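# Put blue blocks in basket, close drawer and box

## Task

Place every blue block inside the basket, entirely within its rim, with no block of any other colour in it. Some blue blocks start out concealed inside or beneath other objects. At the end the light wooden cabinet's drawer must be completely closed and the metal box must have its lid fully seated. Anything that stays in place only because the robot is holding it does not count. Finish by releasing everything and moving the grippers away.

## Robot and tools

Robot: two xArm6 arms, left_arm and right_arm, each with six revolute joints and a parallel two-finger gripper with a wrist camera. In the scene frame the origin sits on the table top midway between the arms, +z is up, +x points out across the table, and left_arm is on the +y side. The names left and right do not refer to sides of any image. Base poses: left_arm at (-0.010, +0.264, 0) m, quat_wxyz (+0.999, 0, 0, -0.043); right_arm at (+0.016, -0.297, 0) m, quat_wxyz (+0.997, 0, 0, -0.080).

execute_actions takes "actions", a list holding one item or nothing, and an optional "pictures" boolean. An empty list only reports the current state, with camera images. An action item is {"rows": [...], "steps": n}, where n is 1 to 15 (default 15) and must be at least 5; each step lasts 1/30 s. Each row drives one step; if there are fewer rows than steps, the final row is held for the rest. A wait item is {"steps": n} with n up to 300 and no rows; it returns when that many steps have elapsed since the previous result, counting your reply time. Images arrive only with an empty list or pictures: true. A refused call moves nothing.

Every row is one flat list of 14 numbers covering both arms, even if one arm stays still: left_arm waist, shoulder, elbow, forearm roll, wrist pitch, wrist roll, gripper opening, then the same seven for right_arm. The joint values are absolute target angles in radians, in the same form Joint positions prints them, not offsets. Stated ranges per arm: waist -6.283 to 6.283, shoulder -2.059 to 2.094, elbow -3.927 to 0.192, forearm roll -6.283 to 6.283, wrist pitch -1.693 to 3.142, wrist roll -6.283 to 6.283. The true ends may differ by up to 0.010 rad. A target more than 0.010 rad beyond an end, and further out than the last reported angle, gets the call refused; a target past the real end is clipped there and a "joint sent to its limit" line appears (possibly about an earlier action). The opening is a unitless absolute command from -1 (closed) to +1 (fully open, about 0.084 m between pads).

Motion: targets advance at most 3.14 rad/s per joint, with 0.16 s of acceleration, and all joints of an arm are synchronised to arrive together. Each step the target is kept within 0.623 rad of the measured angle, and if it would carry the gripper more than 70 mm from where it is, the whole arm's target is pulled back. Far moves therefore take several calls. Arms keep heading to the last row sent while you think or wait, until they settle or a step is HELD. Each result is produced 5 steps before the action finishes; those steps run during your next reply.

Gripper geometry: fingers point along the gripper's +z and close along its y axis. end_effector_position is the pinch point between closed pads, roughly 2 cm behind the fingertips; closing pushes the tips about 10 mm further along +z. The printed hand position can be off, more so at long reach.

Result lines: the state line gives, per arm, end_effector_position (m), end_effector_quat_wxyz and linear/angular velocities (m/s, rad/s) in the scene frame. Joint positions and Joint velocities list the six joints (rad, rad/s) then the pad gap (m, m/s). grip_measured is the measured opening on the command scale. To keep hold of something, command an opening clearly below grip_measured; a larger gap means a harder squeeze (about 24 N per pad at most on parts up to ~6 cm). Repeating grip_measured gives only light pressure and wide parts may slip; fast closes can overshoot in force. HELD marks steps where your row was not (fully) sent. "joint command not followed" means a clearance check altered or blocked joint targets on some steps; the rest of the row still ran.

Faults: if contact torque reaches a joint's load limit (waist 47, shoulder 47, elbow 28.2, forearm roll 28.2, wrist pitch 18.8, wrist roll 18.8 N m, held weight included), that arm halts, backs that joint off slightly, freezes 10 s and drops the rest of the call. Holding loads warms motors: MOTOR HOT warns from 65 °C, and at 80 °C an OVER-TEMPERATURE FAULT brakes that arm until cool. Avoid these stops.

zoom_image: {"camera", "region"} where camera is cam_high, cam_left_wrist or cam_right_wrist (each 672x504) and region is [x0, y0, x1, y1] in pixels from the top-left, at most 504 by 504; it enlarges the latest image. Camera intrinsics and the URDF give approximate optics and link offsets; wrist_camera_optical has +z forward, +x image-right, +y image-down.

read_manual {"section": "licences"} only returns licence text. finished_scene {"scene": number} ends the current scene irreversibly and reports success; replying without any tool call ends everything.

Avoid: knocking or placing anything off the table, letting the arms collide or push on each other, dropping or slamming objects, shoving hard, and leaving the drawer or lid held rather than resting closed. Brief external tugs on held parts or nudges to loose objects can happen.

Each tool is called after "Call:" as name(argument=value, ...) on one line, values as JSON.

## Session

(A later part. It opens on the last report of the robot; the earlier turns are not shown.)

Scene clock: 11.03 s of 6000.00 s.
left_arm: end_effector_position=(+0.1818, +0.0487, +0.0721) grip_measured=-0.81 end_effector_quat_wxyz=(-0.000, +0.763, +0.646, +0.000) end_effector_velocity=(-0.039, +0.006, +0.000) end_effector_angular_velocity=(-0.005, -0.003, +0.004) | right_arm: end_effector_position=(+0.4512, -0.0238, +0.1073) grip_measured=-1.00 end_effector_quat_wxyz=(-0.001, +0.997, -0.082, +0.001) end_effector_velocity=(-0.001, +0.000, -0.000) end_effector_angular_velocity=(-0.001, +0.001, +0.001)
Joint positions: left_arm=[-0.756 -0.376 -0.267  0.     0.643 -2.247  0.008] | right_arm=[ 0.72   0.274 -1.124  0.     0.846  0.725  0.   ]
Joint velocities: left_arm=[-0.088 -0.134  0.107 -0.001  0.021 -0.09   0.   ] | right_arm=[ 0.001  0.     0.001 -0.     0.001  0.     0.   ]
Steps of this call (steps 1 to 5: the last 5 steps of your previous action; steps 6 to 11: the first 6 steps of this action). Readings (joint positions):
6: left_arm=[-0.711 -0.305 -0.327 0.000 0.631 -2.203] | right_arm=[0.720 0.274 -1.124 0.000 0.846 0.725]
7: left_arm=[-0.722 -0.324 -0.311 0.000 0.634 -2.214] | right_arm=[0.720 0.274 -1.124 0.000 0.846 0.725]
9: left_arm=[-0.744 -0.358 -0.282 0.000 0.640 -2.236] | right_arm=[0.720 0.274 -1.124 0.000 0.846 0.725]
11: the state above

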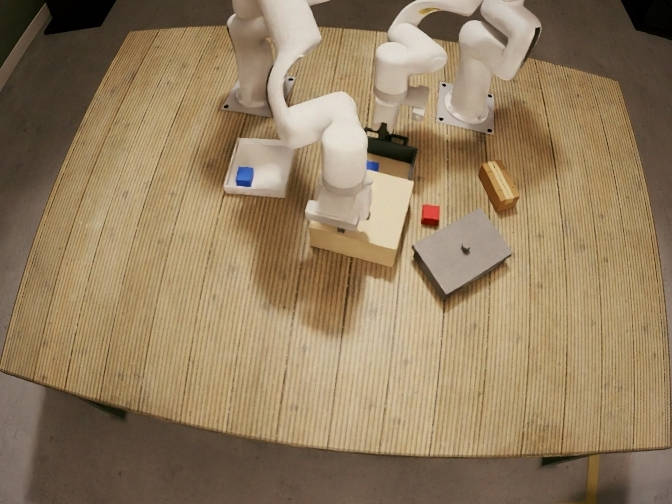

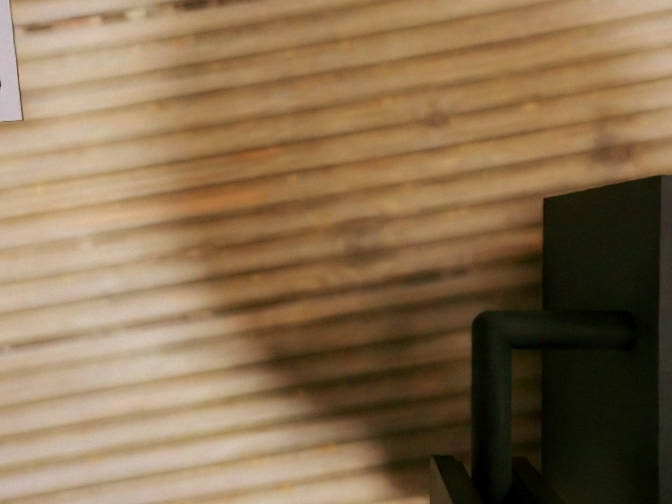

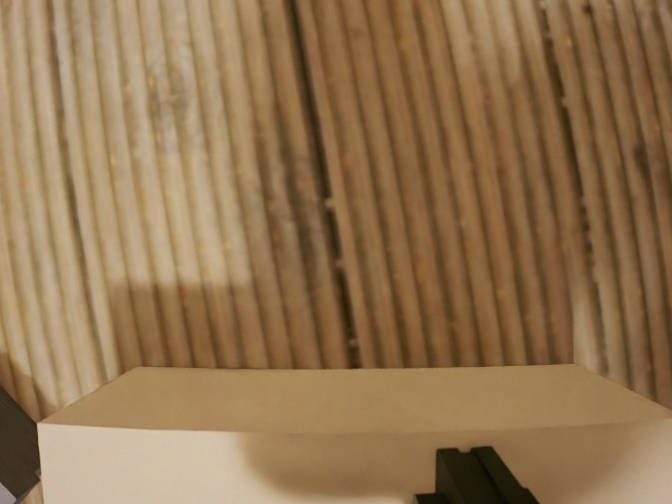

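Call:
execute_actions(actions=[{"rows":[[-0.76,-0.3825,-0.2613,0,0.644,-2.252,-0.45,0.72,0.19,-1.16,0,0.97,-1,0.3],[-0.76,-0.3825,-0.2613,0,0.644,-2.252,-0.45,0.72,0.19,-1.16,0,0.97,-1,0.3],[-0.76,-0.3825,-0.2613,0,0.644,-2.252,-0.45,0.72,0.19,-1.16,0,0.97,-1,0.3],[-0.76,-0.42,-0.273,0,0.693,-2.252,-0.45,0.72,0.19,-1.16,0,0.97,-1,0.3],[-0.76,-0.46,-0.288,0,0.748,-2.252,-0.45,0.72,0.19,-1.16,0,0.97,-1,0.3],[-0.76,-0.495,-0.303,0,0.798,-2.252,-0.45,0.72,0.19,-1.16,0,0.97,-1,0.3],[-0.76,-0.529,-0.32,0,0.849,-2.252,-0.45,0.72,0.19,-1.16,0,0.97,-1,0.3],[-0.76,-0.56,-0.33,0,0.89,-2.252,-0.45,0.72,0.19,-1.16,0,0.97,-1,0.3],[0.321,-0.632,-0.348,0,0.979,-0.165,-0.45,0.72,0.19,-1.16,0,0.97,-1,0.3]],"steps":15}])

Call:
execute_actions(actions=[{"rows":[[0.321,-0.632,-0.348,0,0.979,-0.165,0.2,0.72,0.19,-1.16,0,0.97,-2.078,0.3]],"steps":9}])

Call:
execute_actions(actions=[{"rows":[[0.321,-0.632,-0.348,0,0.979,-0.165,1,1.059,-0.147,-0.807,0,0.954,-2.078,0.3]],"steps":15}])

Call:
execute_actions(actions=[{"steps":11}], pictures=true)

Scene clock: 11.87 s of 6000.00 s.
left_arm: end_effector_position=(+0.1809, +0.0493, +0.1128) grip_measured=-0.47 end_effector_quat_wxyz=(+0.001, +0.763, +0.646, -0.000) end_effector_velocity=(+0.054, +0.031, +0.279) end_effector_angular_velocity=(-0.089, -0.079, -0.052) | right_arm: end_effector_position=(+0.4486, -0.0254, +0.1479) grip_measured=+0.29 end_effector_quat_wxyz=(-0.001, +0.979, +0.204, +0.002) end_effector_velocity=(-0.000, -0.000, +0.101) end_effector_angular_velocity=(+0.009, -0.040, +3.071)
Joint positions: left_arm=[-0.757 -0.509 -0.31  -0.     0.818 -2.248  0.024] | right_arm=[ 0.72   0.204 -1.155 -0.     0.948  0.149  0.056]
Joint velocities: left_arm=[ 0.211 -0.792 -0.337 -0.     1.01   0.264  0.   ] | right_arm=[ 0.    -0.164 -0.083 -0.002  0.207 -3.069  0.001]
Steps of this call (steps 1 to 5: the last 5 steps of your previous action; steps 6 to 15: the robot went on to your last target; steps 16 to 25: the first 10 steps of this action). Readings (joint positions):
16: left_arm=[-0.760 -0.382 -0.261 -0.000 0.644 -2.252] | right_arm=[0.720 0.252 -1.132 0.000 0.882 0.725]
17: left_arm=[-0.760 -0.383 -0.261 -0.000 0.644 -2.252] | right_arm=[0.720 0.252 -1.132 0.000 0.883 0.720]
19: left_arm=[-0.760 -0.383 -0.262 -0.000 0.644 -2.252] | right_arm=[0.720 0.247 -1.134 0.000 0.891 0.666]
23: left_arm=[-0.760 -0.447 -0.283 -0.000 0.737 -2.252] | right_arm=[0.720 0.218 -1.148 0.000 0.930 0.352]
25: the state above

Scene clock: 12.17 s of 6000.00 s.
left_arm: end_effector_position=(+0.2467, +0.1468, +0.1345) grip_measured=+0.01 end_effector_quat_wxyz=(-0.001, +0.763, +0.646, -0.000) end_effector_velocity=(+0.170, +0.414, +0.040) end_effector_angular_velocity=(+0.005, +0.015, +0.014) | right_arm: end_effector_position=(+0.4466, -0.0267, +0.1543) grip_measured=+0.29 end_effector_quat_wxyz=(-0.000, +0.781, +0.624, -0.001) end_effector_velocity=(-0.000, -0.000, +0.005) end_effector_angular_velocity=(+0.003, +0.001, +3.124)
Joint positions: left_arm=[-0.341 -0.581 -0.332 -0.     0.915 -1.832  0.044] | right_arm=[ 0.72   0.191 -1.159  0.     0.969 -0.789  0.056]
Joint velocities: left_arm=[ 1.584 -0.147 -0.032  0.001  0.195  1.57   0.175] | right_arm=[-0.    -0.007 -0.005  0.     0.011 -3.125  0.   ]
Steps of this call (steps 1 to 5: the last 5 steps of your previous action; steps 6 to 9: the first 4 steps of this action). Readings (joint positions):
6: left_arm=[-0.499 -0.562 -0.325 -0.000 0.892 -1.989] | right_arm=[0.720 0.192 -1.159 0.000 0.967 -0.475]
7: left_arm=[-0.447 -0.569 -0.328 -0.000 0.901 -1.937] | right_arm=[0.720 0.192 -1.159 0.000 0.968 -0.580]
9: the state above

Scene clock: 12.67 s of 6000.00 s.
left_arm: end_effector_position=(+0.2631, +0.3191, +0.1494) grip_measured=+1.00 end_effector_quat_wxyz=(+0.000, +0.908, +0.420, +0.000) end_effector_velocity=(-0.024, +0.103, +0.008) end_effector_angular_velocity=(+0.001, +0.002, -2.731) | right_arm: end_effector_position=(+0.3358, +0.0165, +0.1681) grip_measured=+0.29 end_effector_quat_wxyz=(+0.000, +0.228, +0.974, -0.000) end_effector_velocity=(-0.482, +0.109, +0.028) end_effector_angular_velocity=(-0.004, +0.005, +2.166)
Joint positions: left_arm=[ 0.285 -0.629 -0.347  0.     0.976 -0.667  0.084] | right_arm=[ 0.935 -0.023 -0.936 -0.     0.96  -1.907  0.056]
Joint velocities: left_arm=[ 0.381 -0.028 -0.008 -0.001  0.037  3.112  0.   ] | right_arm=[ 0.927 -0.911  0.954  0.001 -0.037 -1.239 -0.   ]
Steps of this call (steps 1 to 5: the last 5 steps of your previous action; steps 6 to 15: the first 10 steps of this action). Readings (joint positions):
6: left_arm=[-0.032 -0.605 -0.339 0.000 0.946 -1.496] | right_arm=[0.720 0.190 -1.160 0.000 0.970 -1.417]
7: left_arm=[0.016 -0.609 -0.340 0.000 0.950 -1.427] | right_arm=[0.721 0.189 -1.158 -0.000 0.970 -1.517]
9: left_arm=[0.107 -0.616 -0.343 0.000 0.959 -1.268] | right_arm=[0.751 0.157 -1.120 -0.000 0.967 -1.677]
13: left_arm=[0.249 -0.627 -0.346 0.000 0.972 -0.875] | right_arm=[0.876 0.035 -0.997 0.000 0.962 -1.826]
15: the state above

Scene clock: 13.03 s of 6000.00 s.
left_arm: end_effector_position=(+0.2609, +0.3286, +0.1502) grip_measured=+1.00 end_effector_quat_wxyz=(+0.000, +0.980, +0.200, +0.000) end_effector_velocity=(+0.000, +0.002, +0.000) end_effector_angular_velocity=(+0.001, -0.002, -0.032) | right_arm: end_effector_position=(+0.2727, +0.0251, +0.1697) grip_measured=+0.29 end_effector_quat_wxyz=(-0.000, +0.084, +0.997, -0.000) end_effector_velocity=(-0.002, +0.000, +0.000) end_effector_angular_velocity=(+0.000, -0.001, +0.014)
Joint positions: left_arm=[ 0.32  -0.632 -0.348 -0.     0.979 -0.168  0.084] | right_arm=[ 1.057 -0.146 -0.808 -0.     0.954 -2.077  0.056]
Joint velocities: left_arm=[ 0.005 -0.    -0.     0.    -0.001  0.037 -0.   ] | right_arm=[ 0.004 -0.004  0.004 -0.001 -0.001 -0.009 -0.   ]
Kept back: nothing.
Steps of this call (steps 1 to 5: the last 5 steps of your previous action; steps 6 to 11: the robot went on to your last target). Readings (joint positions):
1: left_arm=[0.296 -0.630 -0.347 0.000 0.977 -0.563] | right_arm=[0.966 -0.054 -0.904 0.000 0.958 -1.949]
2: left_arm=[0.303 -0.631 -0.347 0.000 0.977 -0.462] | right_arm=[0.996 -0.084 -0.874 0.000 0.957 -1.989]
4: left_arm=[0.313 -0.631 -0.348 -0.000 0.978 -0.298] | right_arm=[1.042 -0.129 -0.827 0.000 0.956 -2.049]
8: left_arm=[0.319 -0.632 -0.348 -0.000 0.979 -0.178] | right_arm=[1.057 -0.145 -0.809 -0.000 0.954 -2.075]
11: the state above

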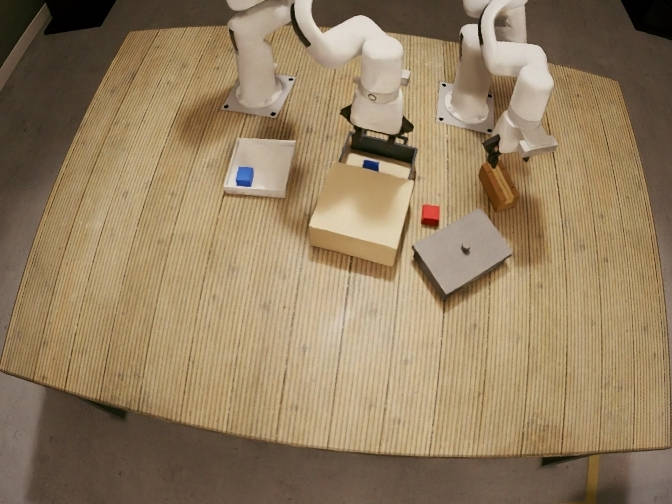

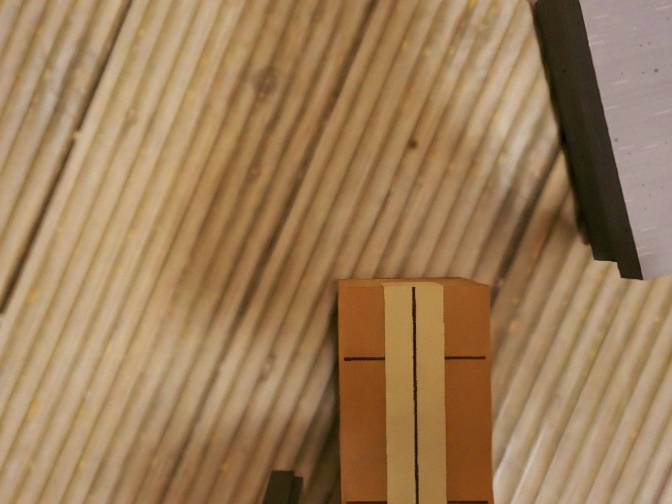

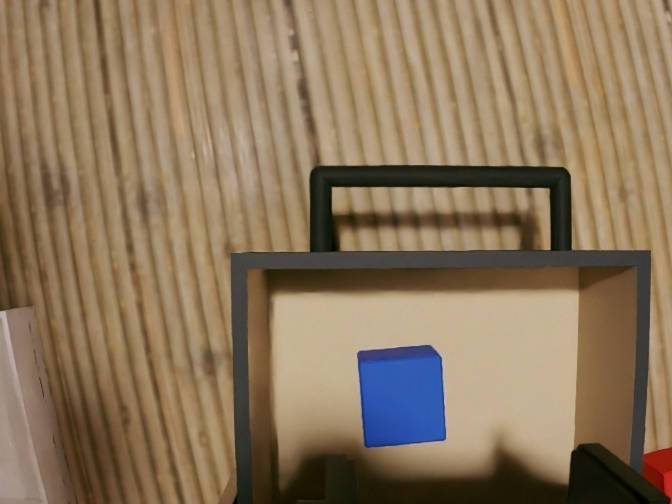

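Call:
execute_actions(actions=[])

Scene clock: 13.87 s of 6000.00 s.
left_arm: end_effector_position=(+0.2608, +0.3289, +0.1503) grip_measured=+1.00 end_effector_quat_wxyz=(-0.000, +0.980, +0.199, +0.000) end_effector_velocity=(+0.000, +0.000, -0.000) end_effector_angular_velocity=(+0.001, -0.000, +0.000) | right_arm: end_effector_position=(+0.2719, +0.0253, +0.1699) grip_measured=+0.29 end_effector_quat_wxyz=(+0.000, +0.082, +0.997, -0.000) end_effector_velocity=(+0.000, +0.000, +0.000) end_effector_angular_velocity=(+0.001, -0.002, +0.001)
Joint positions: left_arm=[ 0.321 -0.632 -0.348 -0.     0.979 -0.165  0.084] | right_arm=[ 1.059 -0.147 -0.807 -0.     0.954 -2.078  0.056]
Joint velocities: left_arm=[ 0.     0.    -0.     0.001 -0.001 -0.     0.   ] | right_arm=[ 0.    -0.001  0.    -0.001 -0.002  0.    -0.   ]
Kept back: nothing.
Steps of this call (steps 1 to 25: the robot went on to your last target). Readings (joint positions):
1: left_arm=[0.320 -0.632 -0.348 -0.000 0.979 -0.167] | right_arm=[1.057 -0.146 -0.808 -0.000 0.954 -2.077]
2: left_arm=[0.320 -0.632 -0.348 -0.000 0.979 -0.166] | right_arm=[1.058 -0.146 -0.808 -0.000 0.954 -2.078]
4: left_arm=[0.320 -0.632 -0.348 -0.000 0.979 -0.166] | right_arm=[1.058 -0.146 -0.808 -0.000 0.954 -2.078]
8: left_arm=[0.321 -0.632 -0.348 -0.000 0.979 -0.165] | right_arm=[1.059 -0.147 -0.807 -0.000 0.954 -2.078]
25: the state above

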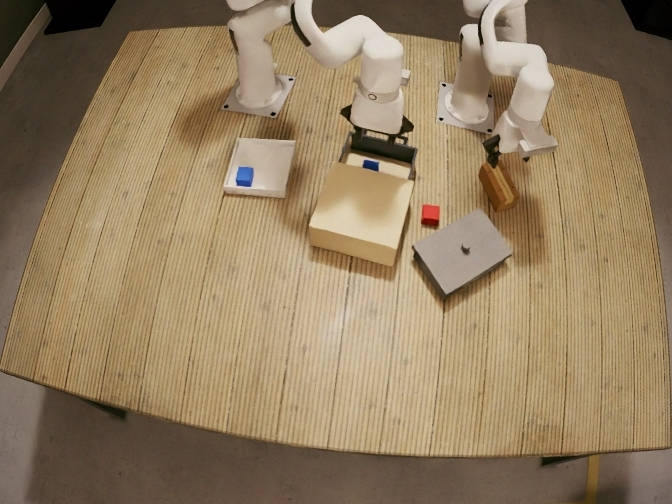

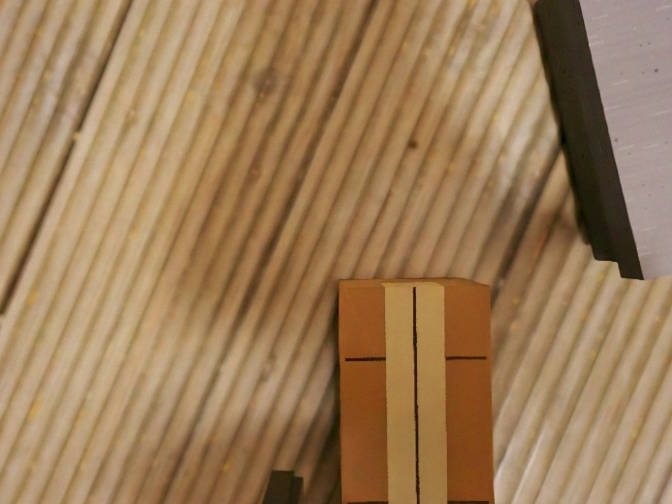

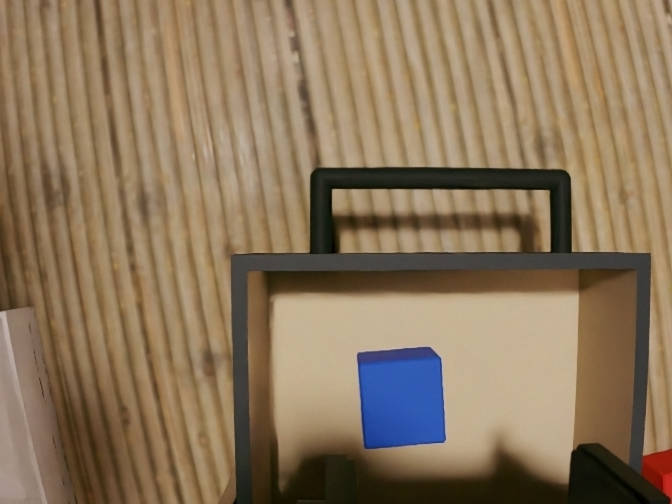

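Call:
execute_actions(actions=[{"rows":[[0.325,-0.61,-0.33,0,0.94,-0.161,1,1.061,-0.14,-0.775,0,0.915,-2.11,0.25],[0.33,-0.58,-0.31,0,0.89,-0.157,1,1.062,-0.11,-0.75,0,0.86,-2.145,0.2],[0.333,-0.55,-0.287,0,0.837,-0.153,1,1.062,-0.08,-0.725,0,0.805,-2.145,0.2],[0.333,-0.514,-0.264,0,0.778,-0.153,1,1.062,-0.047,-0.7045,0,0.752,-2.145,0.2],[0.333,-0.48,-0.253,0,0.733,-0.153,1,1.062,-0.024,-0.696,0,0.72,-2.145,0.2],[0.333,-0.45,-0.243,0,0.693,-0.153,1,1.062,0,-0.688,0,0.688,-2.145,0.2],[0.333,-0.418,-0.234,0,0.652,-0.153,1,1.062,0.024,-0.681,0,0.657,-2.145,0.2],[0.333,-0.39,-0.227,0,0.617,-0.153,1,1.062,0.045,-0.676,0,0.631,-2.145,0.2],[0.333,-0.365,-0.222,0,0.587,-0.153,1,1.062,0.063,-0.672,0,0.609,-2.145,0.2],[0.333,-0.343,-0.218,0,0.561,-0.153,1,1.062,0.078,-0.669,0,0.591,-2.145,0.2],[0.333,-0.325,-0.215,0,0.54,-0.153,1,1.062,0.091,-0.667,0,0.576,-2.145,0.2],[0.333,-0.311,-0.213,0,0.524,-0.153,1,1.062,0.101,-0.665,0,0.564,-2.145,0.2]],"steps":15}])

Call:
execute_actions(actions=[{"rows":[[0.333,-0.311,-0.213,0,0.524,-0.153,0.9,1.062,0.101,-0.665,0,0.564,-2.145,0.2],[0.333,-0.311,-0.213,0,0.524,-0.153,0.8,1.062,0.101,-0.665,0,0.564,-2.145,0.15],[0.333,-0.311,-0.213,0,0.524,-0.153,0.7,1.062,0.101,-0.665,0,0.564,-2.145,0.1],[0.333,-0.311,-0.213,0,0.524,-0.153,0.6,1.062,0.101,-0.665,0,0.564,-2.145,0.0],[0.333,-0.311,-0.213,0,0.524,-0.153,0.5,1.062,0.101,-0.665,0,0.564,-2.145,-0.08],[0.333,-0.311,-0.213,0,0.524,-0.153,0.4,1.062,0.101,-0.665,0,0.564,-2.145,-0.15],[0.333,-0.311,-0.213,0,0.524,-0.153,0.33,1.062,0.101,-0.665,0,0.564,-2.145,-0.22],[0.333,-0.311,-0.213,0,0.524,-0.153,0.25,1.062,0.101,-0.665,0,0.564,-2.145,-0.3],[0.333,-0.311,-0.213,0,0.524,-0.153,0.15,1.062,0.101,-0.665,0,0.564,-2.145,-0.4],[0.333,-0.311,-0.213,0,0.524,-0.153,0.05,1.062,0.101,-0.665,0,0.564,-2.145,-0.5],[0.333,-0.311,-0.213,0,0.524,-0.153,-0.1,1.062,0.101,-0.665,0,0.564,-2.145,-0.6]],"steps":15}])

Call:
execute_actions(actions=[{"steps":8}], pictures=true)

Scene clock: 15.00 s of 6000.00 s.
left_arm: end_effector_position=(+0.2589, +0.3318, +0.0757) grip_measured=+1.00 end_effector_quat_wxyz=(+0.000, +0.980, +0.199, -0.003) end_effector_velocity=(-0.008, -0.002, -0.265) end_effector_angular_velocity=(-0.003, +0.011, -0.004) | right_arm: end_effector_position=(+0.2665, +0.0203, +0.0760) grip_measured=+0.19 end_effector_quat_wxyz=(-0.003, +0.048, +0.999, -0.004) end_effector_velocity=(-0.004, -0.005, -0.299) end_effector_angular_velocity=(-0.003, +0.003, +0.014)
Joint positions: left_arm=[ 0.333 -0.432 -0.239  0.     0.676 -0.153  0.084] | right_arm=[ 1.062  0.019 -0.681  0.     0.673 -2.144  0.052]
Joint velocities: left_arm=[ 0.     0.927  0.278 -0.001 -1.193  0.005 -0.   ] | right_arm=[-0.     0.722  0.22   0.001 -0.937 -0.015  0.   ]
Steps of this call (steps 1 to 15: the robot went on to your last target; steps 16 to 24: nothing new was sent; steps 25 to 34: the first 10 steps of this action). Readings (joint positions):
25: left_arm=[0.321 -0.632 -0.348 -0.000 0.979 -0.165] | right_arm=[1.059 -0.147 -0.807 -0.000 0.954 -2.078]
26: left_arm=[0.321 -0.630 -0.346 -0.000 0.974 -0.164] | right_arm=[1.059 -0.147 -0.804 -0.000 0.948 -2.082]
28: left_arm=[0.326 -0.606 -0.330 -0.000 0.928 -0.160] | right_arm=[1.061 -0.135 -0.780 -0.000 0.901 -2.112]
32: left_arm=[0.333 -0.496 -0.262 0.000 0.761 -0.154] | right_arm=[1.062 -0.034 -0.703 0.000 0.742 -2.142]
34: the state above

Scene clock: 15.50 s of 6000.00 s.
left_arm: end_effector_position=(+0.2601, +0.3322, +0.0456) grip_measured=+0.29 end_effector_quat_wxyz=(-0.000, +0.980, +0.199, +0.001) end_effector_velocity=(+0.000, -0.000, -0.001) end_effector_angular_velocity=(-0.001, +0.001, -0.000) | right_arm: end_effector_position=(+0.2683, +0.0228, +0.0459) grip_measured=-0.20 end_effector_quat_wxyz=(+0.001, +0.047, +0.999, +0.001) end_effector_velocity=(-0.000, -0.001, -0.001) end_effector_angular_velocity=(-0.002, +0.001, +0.001)
Joint positions: left_arm=[ 0.333 -0.312 -0.214 -0.     0.524 -0.153  0.057] | right_arm=[ 1.062  0.1   -0.666  0.     0.564 -2.145  0.035]
Joint velocities: left_arm=[-0.     0.004 -0.002 -0.001 -0.002  0.001 -0.   ] | right_arm=[-0.     0.002  0.001 -0.001 -0.    -0.    -0.   ]
Steps of this call (steps 1 to 5: the last 5 steps of your previous action; steps 6 to 15: the first 10 steps of this action). Readings (joint positions):
6: left_arm=[0.333 -0.315 -0.213 0.000 0.533 -0.153] | right_arm=[1.062 0.099 -0.665 0.000 0.570 -2.145]
7: left_arm=[0.333 -0.313 -0.213 0.000 0.529 -0.153] | right_arm=[1.062 0.099 -0.665 0.000 0.567 -2.145]
9: left_arm=[0.333 -0.313 -0.214 -0.000 0.525 -0.153] | right_arm=[1.062 0.099 -0.667 -0.000 0.565 -2.145]
13: left_arm=[0.333 -0.312 -0.214 -0.000 0.524 -0.153] | right_arm=[1.062 0.100 -0.666 -0.000 0.564 -2.145]
15: the state above

Scene clock: 15.77 s of 6000.00 s.
left_arm: end_effector_position=(+0.2600, +0.3322, +0.0455) grip_measured=+0.30 end_effector_quat_wxyz=(-0.000, +0.980, +0.199, +0.001) end_effector_velocity=(-0.000, -0.000, -0.000) end_effector_angular_velocity=(-0.001, +0.001, +0.000) | right_arm: end_effector_position=(+0.2682, +0.0226, +0.0457) grip_measured=-0.20 end_effector_quat_wxyz=(+0.000, +0.047, +0.999, +0.001) end_effector_velocity=(-0.000, -0.000, -0.001) end_effector_angular_velocity=(-0.002, +0.001, +0.000)
Joint positions: left_arm=[ 0.333 -0.312 -0.214 -0.     0.524 -0.153  0.057] | right_arm=[ 1.062  0.1   -0.666 -0.     0.564 -2.145  0.035]
Joint velocities: left_arm=[-0.     0.001 -0.    -0.001  0.     0.     0.   ] | right_arm=[ 0.     0.001  0.001 -0.    -0.     0.     0.   ]
Kept back: nothing.
Steps of this call (steps 1 to 5: the last 5 steps of your previous action; steps 6 to 8: the robot went on to your last target). Readings (joint positions):
1: left_arm=[0.333 -0.312 -0.214 -0.000 0.524 -0.153] | right_arm=[1.062 0.100 -0.666 0.000 0.564 -2.145]
2: left_arm=[0.333 -0.312 -0.214 -0.000 0.524 -0.153] | right_arm=[1.062 0.100 -0.666 0.000 0.564 -2.145]
4: left_arm=[0.333 -0.312 -0.214 -0.000 0.524 -0.153] | right_arm=[1.062 0.100 -0.666 0.000 0.564 -2.145]
8: the state above

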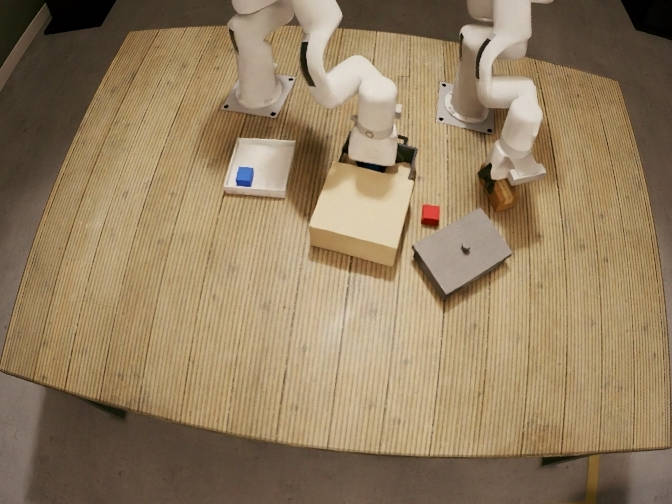

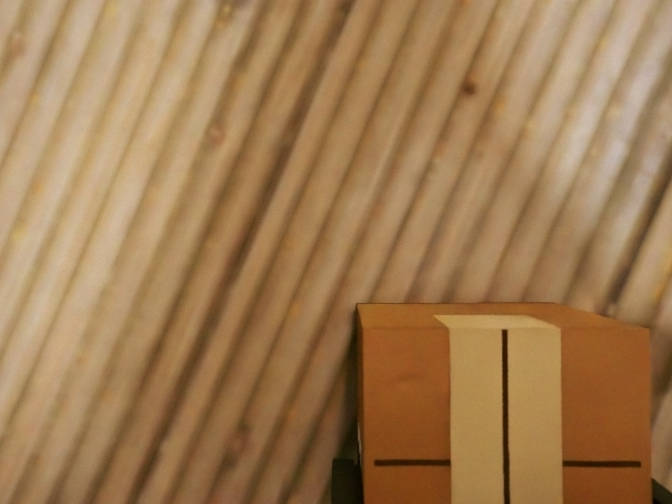

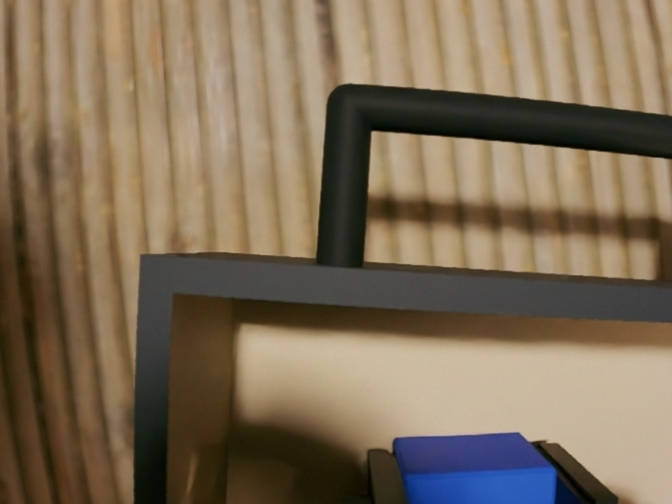

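Call:
execute_actions(actions=[{"rows":[[0.333,-0.325,-0.215,0,0.54,-0.153,-0.1,1.062,0.085,-0.668,0,0.583,-2.145,-0.6],[0.333,-0.35,-0.219,0,0.569,-0.153,-0.1,1.062,0.063,-0.672,0,0.609,-2.145,-0.6],[0.333,-0.39,-0.227,0,0.617,-0.153,-0.1,1.062,0.035,-0.678,0,0.643,-2.145,-0.6],[0.333,-0.43,-0.238,0,0.668,-0.153,-0.1,1.062,0,-0.688,0,0.688,-2.145,-0.6],[0.333,-0.47,-0.25,0,0.72,-0.153,-0.1,1.062,-0.035,-0.70,0,0.735,-2.145,-0.6],[0.333,-0.5,-0.259,0,0.759,-0.153,-0.1,1.062,-0.065,-0.715,0,0.78,-2.145,-0.6],[0.333,-0.53,-0.273,0,0.803,-0.153,-0.1,1.062,-0.095,-0.735,0,0.83,-2.145,-0.6],[0.333,-0.55,-0.287,0,0.837,-0.153,-0.1,1.062,-0.125,-0.755,0,0.88,-2.145,-0.6],[0.36,-0.55,-0.287,0,0.837,-0.153,-0.1,1.05,-0.155,-0.765,0,0.92,-2.16,-0.6],[0.4,-0.55,-0.287,0,0.837,-0.153,-0.1,1.02,-0.18,-0.75,0,0.93,-2.19,-0.6],[0.45,-0.55,-0.287,0,0.837,-0.153,-0.1,0.98,-0.2,-0.73,0,0.93,-2.24,-0.6],[0.5,-0.55,-0.287,0,0.837,-0.153,-0.1,0.94,-0.22,-0.71,0,0.93,-2.29,-0.6],[0.55,-0.55,-0.287,0,0.837,-0.153,-0.1,0.9,-0.24,-0.69,0,0.93,-2.33,-0.6],[0.6,-0.55,-0.287,0,0.837,-0.153,-0.1,0.86,-0.26,-0.67,0,0.93,-2.38,-0.6],[0.65,-0.55,-0.287,0,0.837,-0.153,-0.1,0.82,-0.28,-0.65,0,0.93,-2.43,-0.6]],"steps":15}])

Call:
execute_actions(actions=[{"rows":[[0.7,-0.55,-0.287,0,0.837,-0.153,-0.1,0.775,-0.30,-0.63,0,0.93,-2.48,-0.6],[0.75,-0.55,-0.287,0,0.837,-0.153,-0.1,0.73,-0.325,-0.605,0,0.93,-2.53,-0.6],[0.8,-0.55,-0.287,0,0.837,-0.153,-0.1,0.685,-0.35,-0.58,0,0.93,-2.58,-0.6],[0.84,-0.54,-0.28,0,0.82,-0.153,-0.1,0.64,-0.37,-0.56,0,0.93,-2.63,-0.6],[0.87,-0.514,-0.264,0,0.778,-0.153,-0.1,0.595,-0.39,-0.535,0,0.925,-2.68,-0.6],[0.88,-0.48,-0.253,0,0.733,-0.153,-0.1,0.55,-0.405,-0.505,0,0.91,-2.73,-0.6],[0.88,-0.45,-0.243,0,0.693,-0.153,-0.1,0.51,-0.41,-0.475,0,0.885,-2.78,-0.6],[0.88,-0.418,-0.234,0,0.652,-0.153,-0.1,0.475,-0.41,-0.445,0,0.855,-2.82,-0.6],[0.88,-0.39,-0.227,0,0.617,-0.153,-0.1,0.455,-0.395,-0.42,0,0.815,-2.845,-0.6],[0.88,-0.365,-0.222,0,0.587,-0.153,-0.1,0.448,-0.37,-0.402,0,0.772,-2.854,-0.6],[0.88,-0.345,-0.218,0,0.563,-0.153,-0.1,0.448,-0.348,-0.39,0,0.738,-2.854,-0.6],[0.88,-0.33,-0.216,0,0.546,-0.153,-0.1,0.448,-0.348,-0.39,0,0.738,-2.854,-0.6],[0.88,-0.32,-0.214,0,0.534,-0.153,-0.1,0.448,-0.348,-0.39,0,0.738,-2.854,-0.6],[0.88,-0.315,-0.214,0,0.529,-0.153,-0.1,0.448,-0.348,-0.39,0,0.738,-2.854,-0.6]],"steps":15}])

Call:
execute_actions(actions=[{"steps":10}], pictures=true)

Scene clock: 16.93 s of 6000.00 s.
left_arm: end_effector_position=(+0.2609, +0.3327, +0.1009) grip_measured=+0.29 end_effector_quat_wxyz=(-0.000, +0.980, +0.199, +0.001) end_effector_velocity=(+0.027, +0.035, +0.265) end_effector_angular_velocity=(+0.029, -0.116, +0.100) | right_arm: end_effector_position=(+0.2688, +0.0232, +0.1237) grip_measured=-0.20 end_effector_quat_wxyz=(+0.000, +0.047, +0.999, +0.000) end_effector_velocity=(+0.014, +0.004, +0.450) end_effector_angular_velocity=(+0.068, -0.054, +0.017)
Joint positions: left_arm=[ 0.334 -0.511 -0.269  0.     0.778 -0.153  0.057] | right_arm=[ 1.062 -0.082 -0.729  0.     0.81  -2.145  0.035]
Joint velocities: left_arm=[ 0.099 -0.739 -0.357 -0.     0.976 -0.     0.   ] | right_arm=[-0.02  -0.897 -0.483 -0.001  1.293 -0.036 -0.   ]
Steps of this call (steps 1 to 15: the robot went on to your last target; steps 16 to 25: nothing new was sent; steps 26 to 35: the first 10 steps of this action). Readings (joint positions):
26: left_arm=[0.333 -0.311 -0.214 -0.000 0.524 -0.153] | right_arm=[1.062 0.101 -0.665 -0.000 0.564 -2.145]
27: left_arm=[0.333 -0.314 -0.214 0.000 0.528 -0.153] | right_arm=[1.062 0.098 -0.665 -0.000 0.569 -2.145]
29: left_arm=[0.333 -0.335 -0.213 0.000 0.558 -0.153] | right_arm=[1.062 0.078 -0.665 0.000 0.598 -2.145]
33: left_arm=[0.333 -0.451 -0.244 0.000 0.699 -0.153] | right_arm=[1.062 -0.022 -0.698 0.000 0.725 -2.145]
35: the state above

Scene clock: 17.43 s of 6000.00 s.
left_arm: end_effector_position=(+0.1877, +0.4618, +0.0863) grip_measured=+0.29 end_effector_quat_wxyz=(-0.000, +0.892, +0.452, +0.001) end_effector_velocity=(-0.069, +0.008, -0.309) end_effector_angular_velocity=(-0.102, +0.102, +0.197) | right_arm: end_effector_position=(+0.3220, -0.1684, +0.1439) grip_measured=-0.20 end_effector_quat_wxyz=(-0.001, +0.010, +1.000, -0.000) end_effector_velocity=(+0.026, -0.410, -0.213) end_effector_angular_velocity=(+0.041, -0.090, +0.183)
Joint positions: left_arm=[ 0.871 -0.465 -0.251 -0.     0.713 -0.153  0.057] | right_arm=[ 0.557 -0.389 -0.502 -0.     0.894 -2.724  0.035]
Joint velocities: left_arm=[ 0.197  0.963  0.361 -0.001 -1.18   0.001 -0.   ] | right_arm=[-1.17  -0.201  0.862 -0.001 -0.761 -1.352 -0.   ]
Steps of this call (steps 1 to 5: the last 5 steps of your previous action; steps 6 to 15: the first 10 steps of this action). Readings (joint positions):
6: left_arm=[0.528 -0.548 -0.286 0.000 0.835 -0.153] | right_arm=[0.918 -0.230 -0.701 -0.000 0.925 -2.312]
7: left_arm=[0.576 -0.548 -0.285 0.000 0.836 -0.153] | right_arm=[0.879 -0.248 -0.679 -0.000 0.928 -2.357]
9: left_arm=[0.673 -0.549 -0.286 0.000 0.837 -0.153] | right_arm=[0.801 -0.286 -0.638 -0.000 0.929 -2.447]
13: left_arm=[0.841 -0.523 -0.274 0.000 0.789 -0.153] | right_arm=[0.638 -0.366 -0.555 -0.000 0.924 -2.631]
15: the state above

Scene clock: 17.77 s of 6000.00 s.
left_arm: end_effector_position=(+0.1852, +0.4626, +0.0466) grip_measured=+0.29 end_effector_quat_wxyz=(-0.000, +0.890, +0.456, +0.000) end_effector_velocity=(+0.007, +0.009, +0.005) end_effector_angular_velocity=(+0.026, -0.025, +0.004) | right_arm: end_effector_position=(+0.3206, -0.2059, +0.1008) grip_measured=-0.20 end_effector_quat_wxyz=(+0.001, -0.001, +1.000, +0.000) end_effector_velocity=(+0.011, +0.001, +0.008) end_effector_angular_velocity=(+0.010, -0.037, +0.003)
Joint positions: left_arm=[ 0.879 -0.316 -0.215 -0.     0.53  -0.153  0.057] | right_arm=[ 0.45  -0.348 -0.393  0.     0.739 -2.853  0.035]
Joint velocities: left_arm=[ 0.006  0.    -0.009  0.001 -0.027  0.001  0.   ] | right_arm=[-0.006 -0.01  -0.01  -0.001 -0.018 -0.009 -0.   ]
Kept back: nothing.
Steps of this call (steps 1 to 5: the last 5 steps of your previous action; steps 6 to 10: the robot went on to your last target). Readings (joint positions):
1: left_arm=[0.875 -0.433 -0.239 -0.000 0.674 -0.153] | right_arm=[0.520 -0.393 -0.473 -0.000 0.864 -2.766]
2: left_arm=[0.877 -0.402 -0.230 0.000 0.637 -0.153] | right_arm=[0.491 -0.389 -0.444 -0.000 0.828 -2.800]
4: left_arm=[0.878 -0.352 -0.218 0.000 0.577 -0.153] | right_arm=[0.459 -0.361 -0.404 -0.000 0.769 -2.838]
8: left_arm=[0.878 -0.317 -0.214 0.000 0.534 -0.153] | right_arm=[0.450 -0.347 -0.390 0.000 0.741 -2.852]
10: the state above

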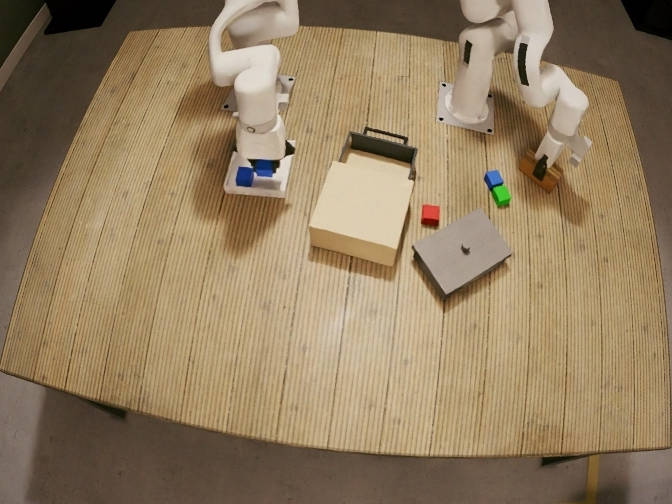

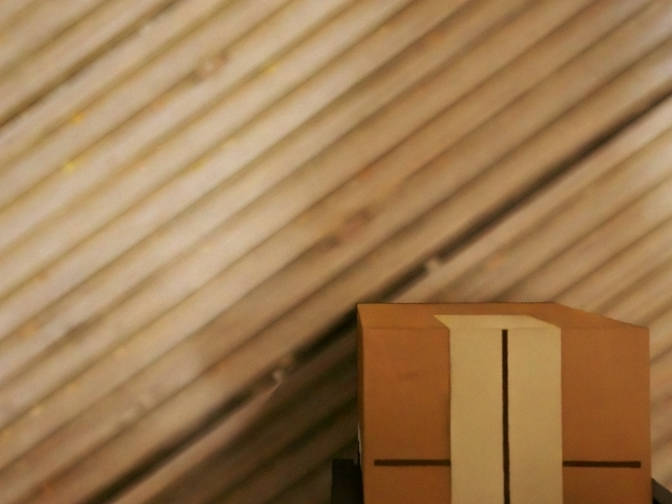

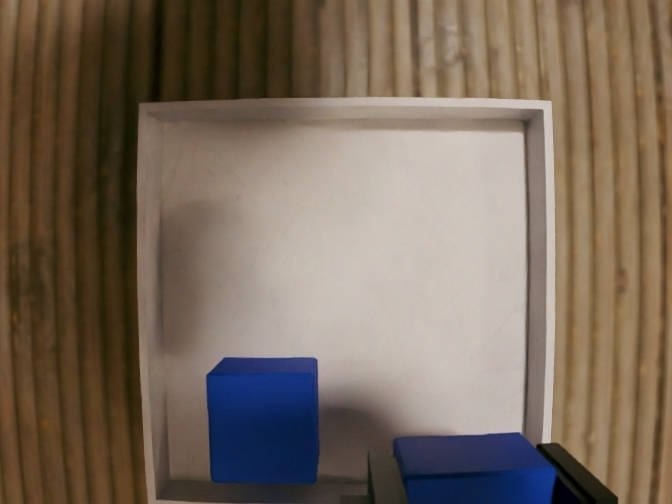

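Call:
execute_actions(actions=[{"rows":[[0.88,-0.315,-0.214,0,0.529,-0.153,0.4,0.449,-0.36,-0.372,0,0.732,-2.853,-0.6],[0.88,-0.315,-0.214,0,0.529,-0.153,0.6,0.45,-0.36,-0.352,0,0.712,-2.852,-0.6],[0.88,-0.315,-0.214,0,0.529,-0.153,0.7,0.45,-0.335,-0.341,0,0.676,-2.852,-0.6],[0.88,-0.315,-0.214,0,0.529,-0.153,0.7,0.45,-0.31,-0.335,0,0.645,-2.852,-0.6],[0.88,-0.34,-0.218,0,0.558,-0.153,0.7,0.45,-0.285,-0.329,0,0.614,-2.852,-0.6],[0.88,-0.39,-0.227,0,0.617,-0.153,0.7,0.45,-0.26,-0.324,0,0.584,-2.852,-0.6],[0.88,-0.44,-0.24,0,0.68,-0.153,0.7,0.45,-0.238,-0.32,0,0.558,-2.852,-0.6],[0.88,-0.49,-0.255,0,0.745,-0.153,0.7,0.45,-0.218,-0.317,0,0.535,-2.852,-0.6],[0.87,-0.53,-0.265,0,0.795,-0.153,0.7,0.45,-0.2,-0.314,0,0.514,-2.852,-0.6],[0.84,-0.57,-0.265,0,0.835,-0.153,0.7,0.45,-0.187,-0.3125,0,0.5,-2.852,-0.6],[0.79,-0.6,-0.26,0,0.86,-0.155,0.6,0.45,-0.179,-0.3115,0,0.491,-2.852,-0.6],[0.73,-0.62,-0.255,0,0.875,-0.157,0.5,0.45,-0.174,-0.311,0,0.485,-2.852,-0.6],[0.67,-0.635,-0.25,0,0.885,-0.16,0.4,0.45,-0.174,-0.311,0,0.485,-2.852,-0.6],[0.61,-0.65,-0.243,0,0.893,-0.162,0.3,0.45,-0.174,-0.311,0,0.485,-2.852,-0.6],[0.55,-0.66,-0.237,0,0.897,-0.164,0.3,0.45,-0.174,-0.311,0,0.485,-2.852,-0.6]],"steps":15}])

Call:
execute_actions(actions=[{"rows":[[0.49,-0.668,-0.233,0,0.901,-0.166,0.3,0.45,-0.174,-0.311,0,0.485,-2.852,-0.4],[0.43,-0.675,-0.229,0,0.904,-0.166,0.3,0.45,-0.174,-0.311,0,0.485,-2.852,-0.2],[0.38,-0.675,-0.229,0,0.904,-0.166,0.3,0.45,-0.174,-0.311,0,0.485,-2.852,-0.1],[0.34,-0.675,-0.229,0,0.904,-0.166,0.3,0.45,-0.174,-0.311,0,0.485,-2.852,-0.04],[0.32,-0.675,-0.229,0,0.904,-0.166,0.3,0.45,-0.174,-0.311,0,0.485,-2.852,-0.04],[0.32,-0.675,-0.229,0,0.904,-0.166,0.3,0.45,-0.174,-0.311,0,0.485,-2.852,-0.04],[0.32,-0.675,-0.229,0,0.904,-0.166,0.3,0.45,-0.2,-0.314,0,0.514,-2.852,-0.04],[0.32,-0.675,-0.229,0,0.904,-0.166,0.3,0.45,-0.238,-0.32,0,0.558,-2.852,-0.04],[0.32,-0.675,-0.229,0,0.904,-0.166,0.3,0.45,-0.285,-0.329,0,0.614,-2.852,-0.04],[0.32,-0.675,-0.229,0,0.904,-0.166,0.3,0.45,-0.335,-0.341,0,0.676,-2.852,-0.04],[0.32,-0.675,-0.229,0,0.904,-0.166,0.3,0.45,-0.387,-0.358,0,0.745,-2.852,-0.04],[0.32,-0.675,-0.229,0,0.904,-0.166,0.3,0.45,-0.44,-0.39,0,0.83,-2.852,-0.04]],"steps":15}])

Call:
execute_actions(actions=[{"steps":8}], pictures=true)

Scene clock: 19.13 s of 6000.00 s.
left_arm: end_effector_position=(+0.1843, +0.4620, +0.0731) grip_measured=+0.70 end_effector_quat_wxyz=(+0.001, +0.890, +0.456, -0.002) end_effector_velocity=(+0.024, +0.020, +0.335) end_effector_angular_velocity=(+0.075, -0.073, -0.014) | right_arm: end_effector_position=(+0.3101, -0.2090, +0.0554) grip_measured=-0.20 end_effector_quat_wxyz=(-0.002, -0.000, +1.000, -0.000) end_effector_velocity=(-0.009, -0.003, -0.183) end_effector_angular_velocity=(-0.006, +0.020, -0.000)
Joint positions: left_arm=[ 0.88  -0.422 -0.236  0.     0.663 -0.153  0.073] | right_arm=[ 0.45  -0.24  -0.32   0.     0.564 -2.852  0.035]
Joint velocities: left_arm=[-0.013 -1.175 -0.326  0.001  1.396  0.001  0.   ] | right_arm=[-0.     0.651  0.122 -0.    -0.752  0.     0.   ]
Steps of this call (steps 1 to 30: the robot went on to your last target; step 31: nothing new was sent; steps 32 to 41: the first 10 steps of this action). Readings (joint positions):
32: left_arm=[0.880 -0.315 -0.214 0.000 0.529 -0.153] | right_arm=[0.448 -0.348 -0.390 -0.000 0.738 -2.854]
33: left_arm=[0.880 -0.315 -0.214 0.000 0.529 -0.153] | right_arm=[0.448 -0.350 -0.387 -0.000 0.736 -2.854]
35: left_arm=[0.880 -0.315 -0.214 0.000 0.529 -0.153] | right_arm=[0.449 -0.356 -0.367 -0.000 0.717 -2.853]
39: left_arm=[0.880 -0.354 -0.219 0.000 0.580 -0.153] | right_arm=[0.450 -0.287 -0.330 0.000 0.618 -2.852]
41: the state above

Scene clock: 19.63 s of 6000.00 s.
left_arm: end_effector_position=(+0.2388, +0.3254, +0.1195) grip_measured=+0.29 end_effector_quat_wxyz=(+0.000, +0.979, +0.203, -0.001) end_effector_velocity=(+0.009, -0.039, +0.002) end_effector_angular_velocity=(+0.001, -0.003, -0.155) | right_arm: end_effector_position=(+0.3090, -0.2093, +0.0469) grip_measured=-0.05 end_effector_quat_wxyz=(-0.003, -0.000, +1.000, -0.001) end_effector_velocity=(-0.003, -0.001, +0.199) end_effector_angular_velocity=(-0.007, +0.025, -0.001)
Joint positions: left_arm=[ 0.328 -0.673 -0.228 -0.     0.904 -0.166  0.056] | right_arm=[ 0.45  -0.211 -0.314  0.     0.531 -2.852  0.042]
Joint velocities: left_arm=[-0.157 -0.013  0.001  0.     0.009 -0.002  0.   ] | right_arm=[-0.    -0.756 -0.107  0.001  0.89   0.     0.   ]
Steps of this call (steps 1 to 5: the last 5 steps of your previous action; steps 6 to 15: the first 10 steps of this action). Readings (joint positions):
6: left_arm=[0.712 -0.617 -0.256 -0.000 0.864 -0.158] | right_arm=[0.450 -0.176 -0.311 0.000 0.489 -2.852]
7: left_arm=[0.656 -0.633 -0.250 -0.000 0.876 -0.160] | right_arm=[0.450 -0.175 -0.311 -0.000 0.487 -2.852]
9: left_arm=[0.544 -0.654 -0.238 -0.000 0.891 -0.163] | right_arm=[0.450 -0.175 -0.312 -0.000 0.486 -2.852]
13: left_arm=[0.354 -0.672 -0.229 -0.000 0.902 -0.166] | right_arm=[0.450 -0.178 -0.312 0.000 0.490 -2.852]
15: the state above

Scene clock: 19.90 s of 6000.00 s.
left_arm: end_effector_position=(+0.2394, +0.3239, +0.1200) grip_measured=+0.29 end_effector_quat_wxyz=(-0.000, +0.980, +0.200, -0.000) end_effector_velocity=(+0.001, -0.002, +0.001) end_effector_angular_velocity=(+0.000, -0.004, -0.007) | right_arm: end_effector_position=(+0.3152, -0.2074, +0.1231) grip_measured=-0.05 end_effector_quat_wxyz=(+0.006, -0.000, +1.000, +0.002) end_effector_velocity=(-0.041, -0.012, +0.013) end_effector_angular_velocity=(-0.035, +0.122, -0.002)
Joint positions: left_arm=[ 0.322 -0.675 -0.229  0.     0.904 -0.166  0.056] | right_arm=[ 0.45  -0.437 -0.393 -0.     0.817 -2.852  0.042]
Joint velocities: left_arm=[-0.006 -0.003 -0.001 -0.001 -0.001  0.     0.   ] | right_arm=[-0.001 -0.1    0.002  0.001  0.225 -0.    -0.   ]
Kept back: nothing.
Steps of this call (steps 1 to 5: the last 5 steps of your previous action; steps 6 to 8: the robot went on to your last target). Readings (joint positions):
1: left_arm=[0.324 -0.674 -0.228 -0.000 0.904 -0.166] | right_arm=[0.450 -0.240 -0.319 0.000 0.566 -2.852]
2: left_arm=[0.323 -0.674 -0.229 0.000 0.904 -0.166] | right_arm=[0.450 -0.275 -0.327 0.000 0.608 -2.852]
4: left_arm=[0.322 -0.674 -0.229 0.000 0.904 -0.166] | right_arm=[0.450 -0.355 -0.354 0.000 0.710 -2.852]
8: the state above

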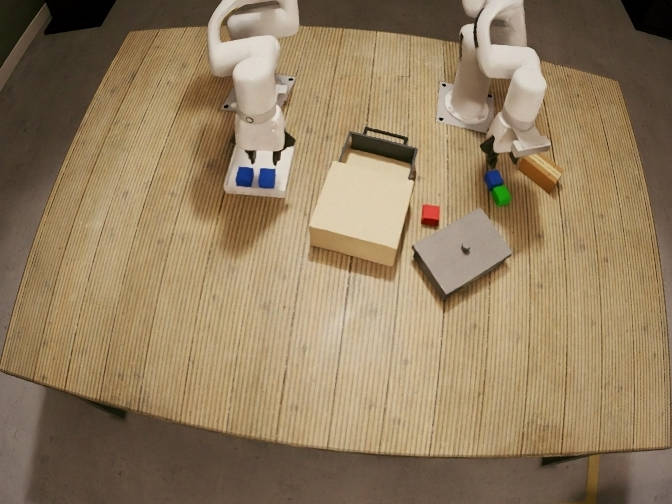

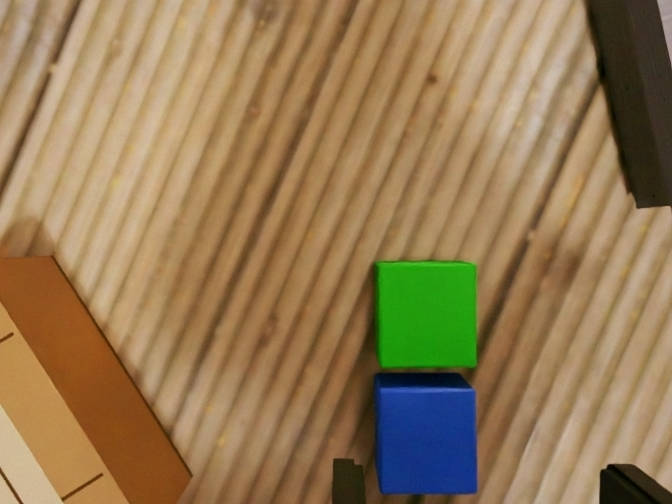

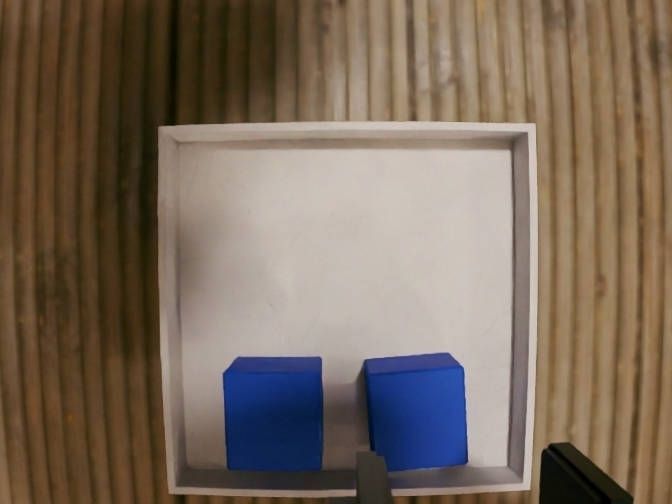

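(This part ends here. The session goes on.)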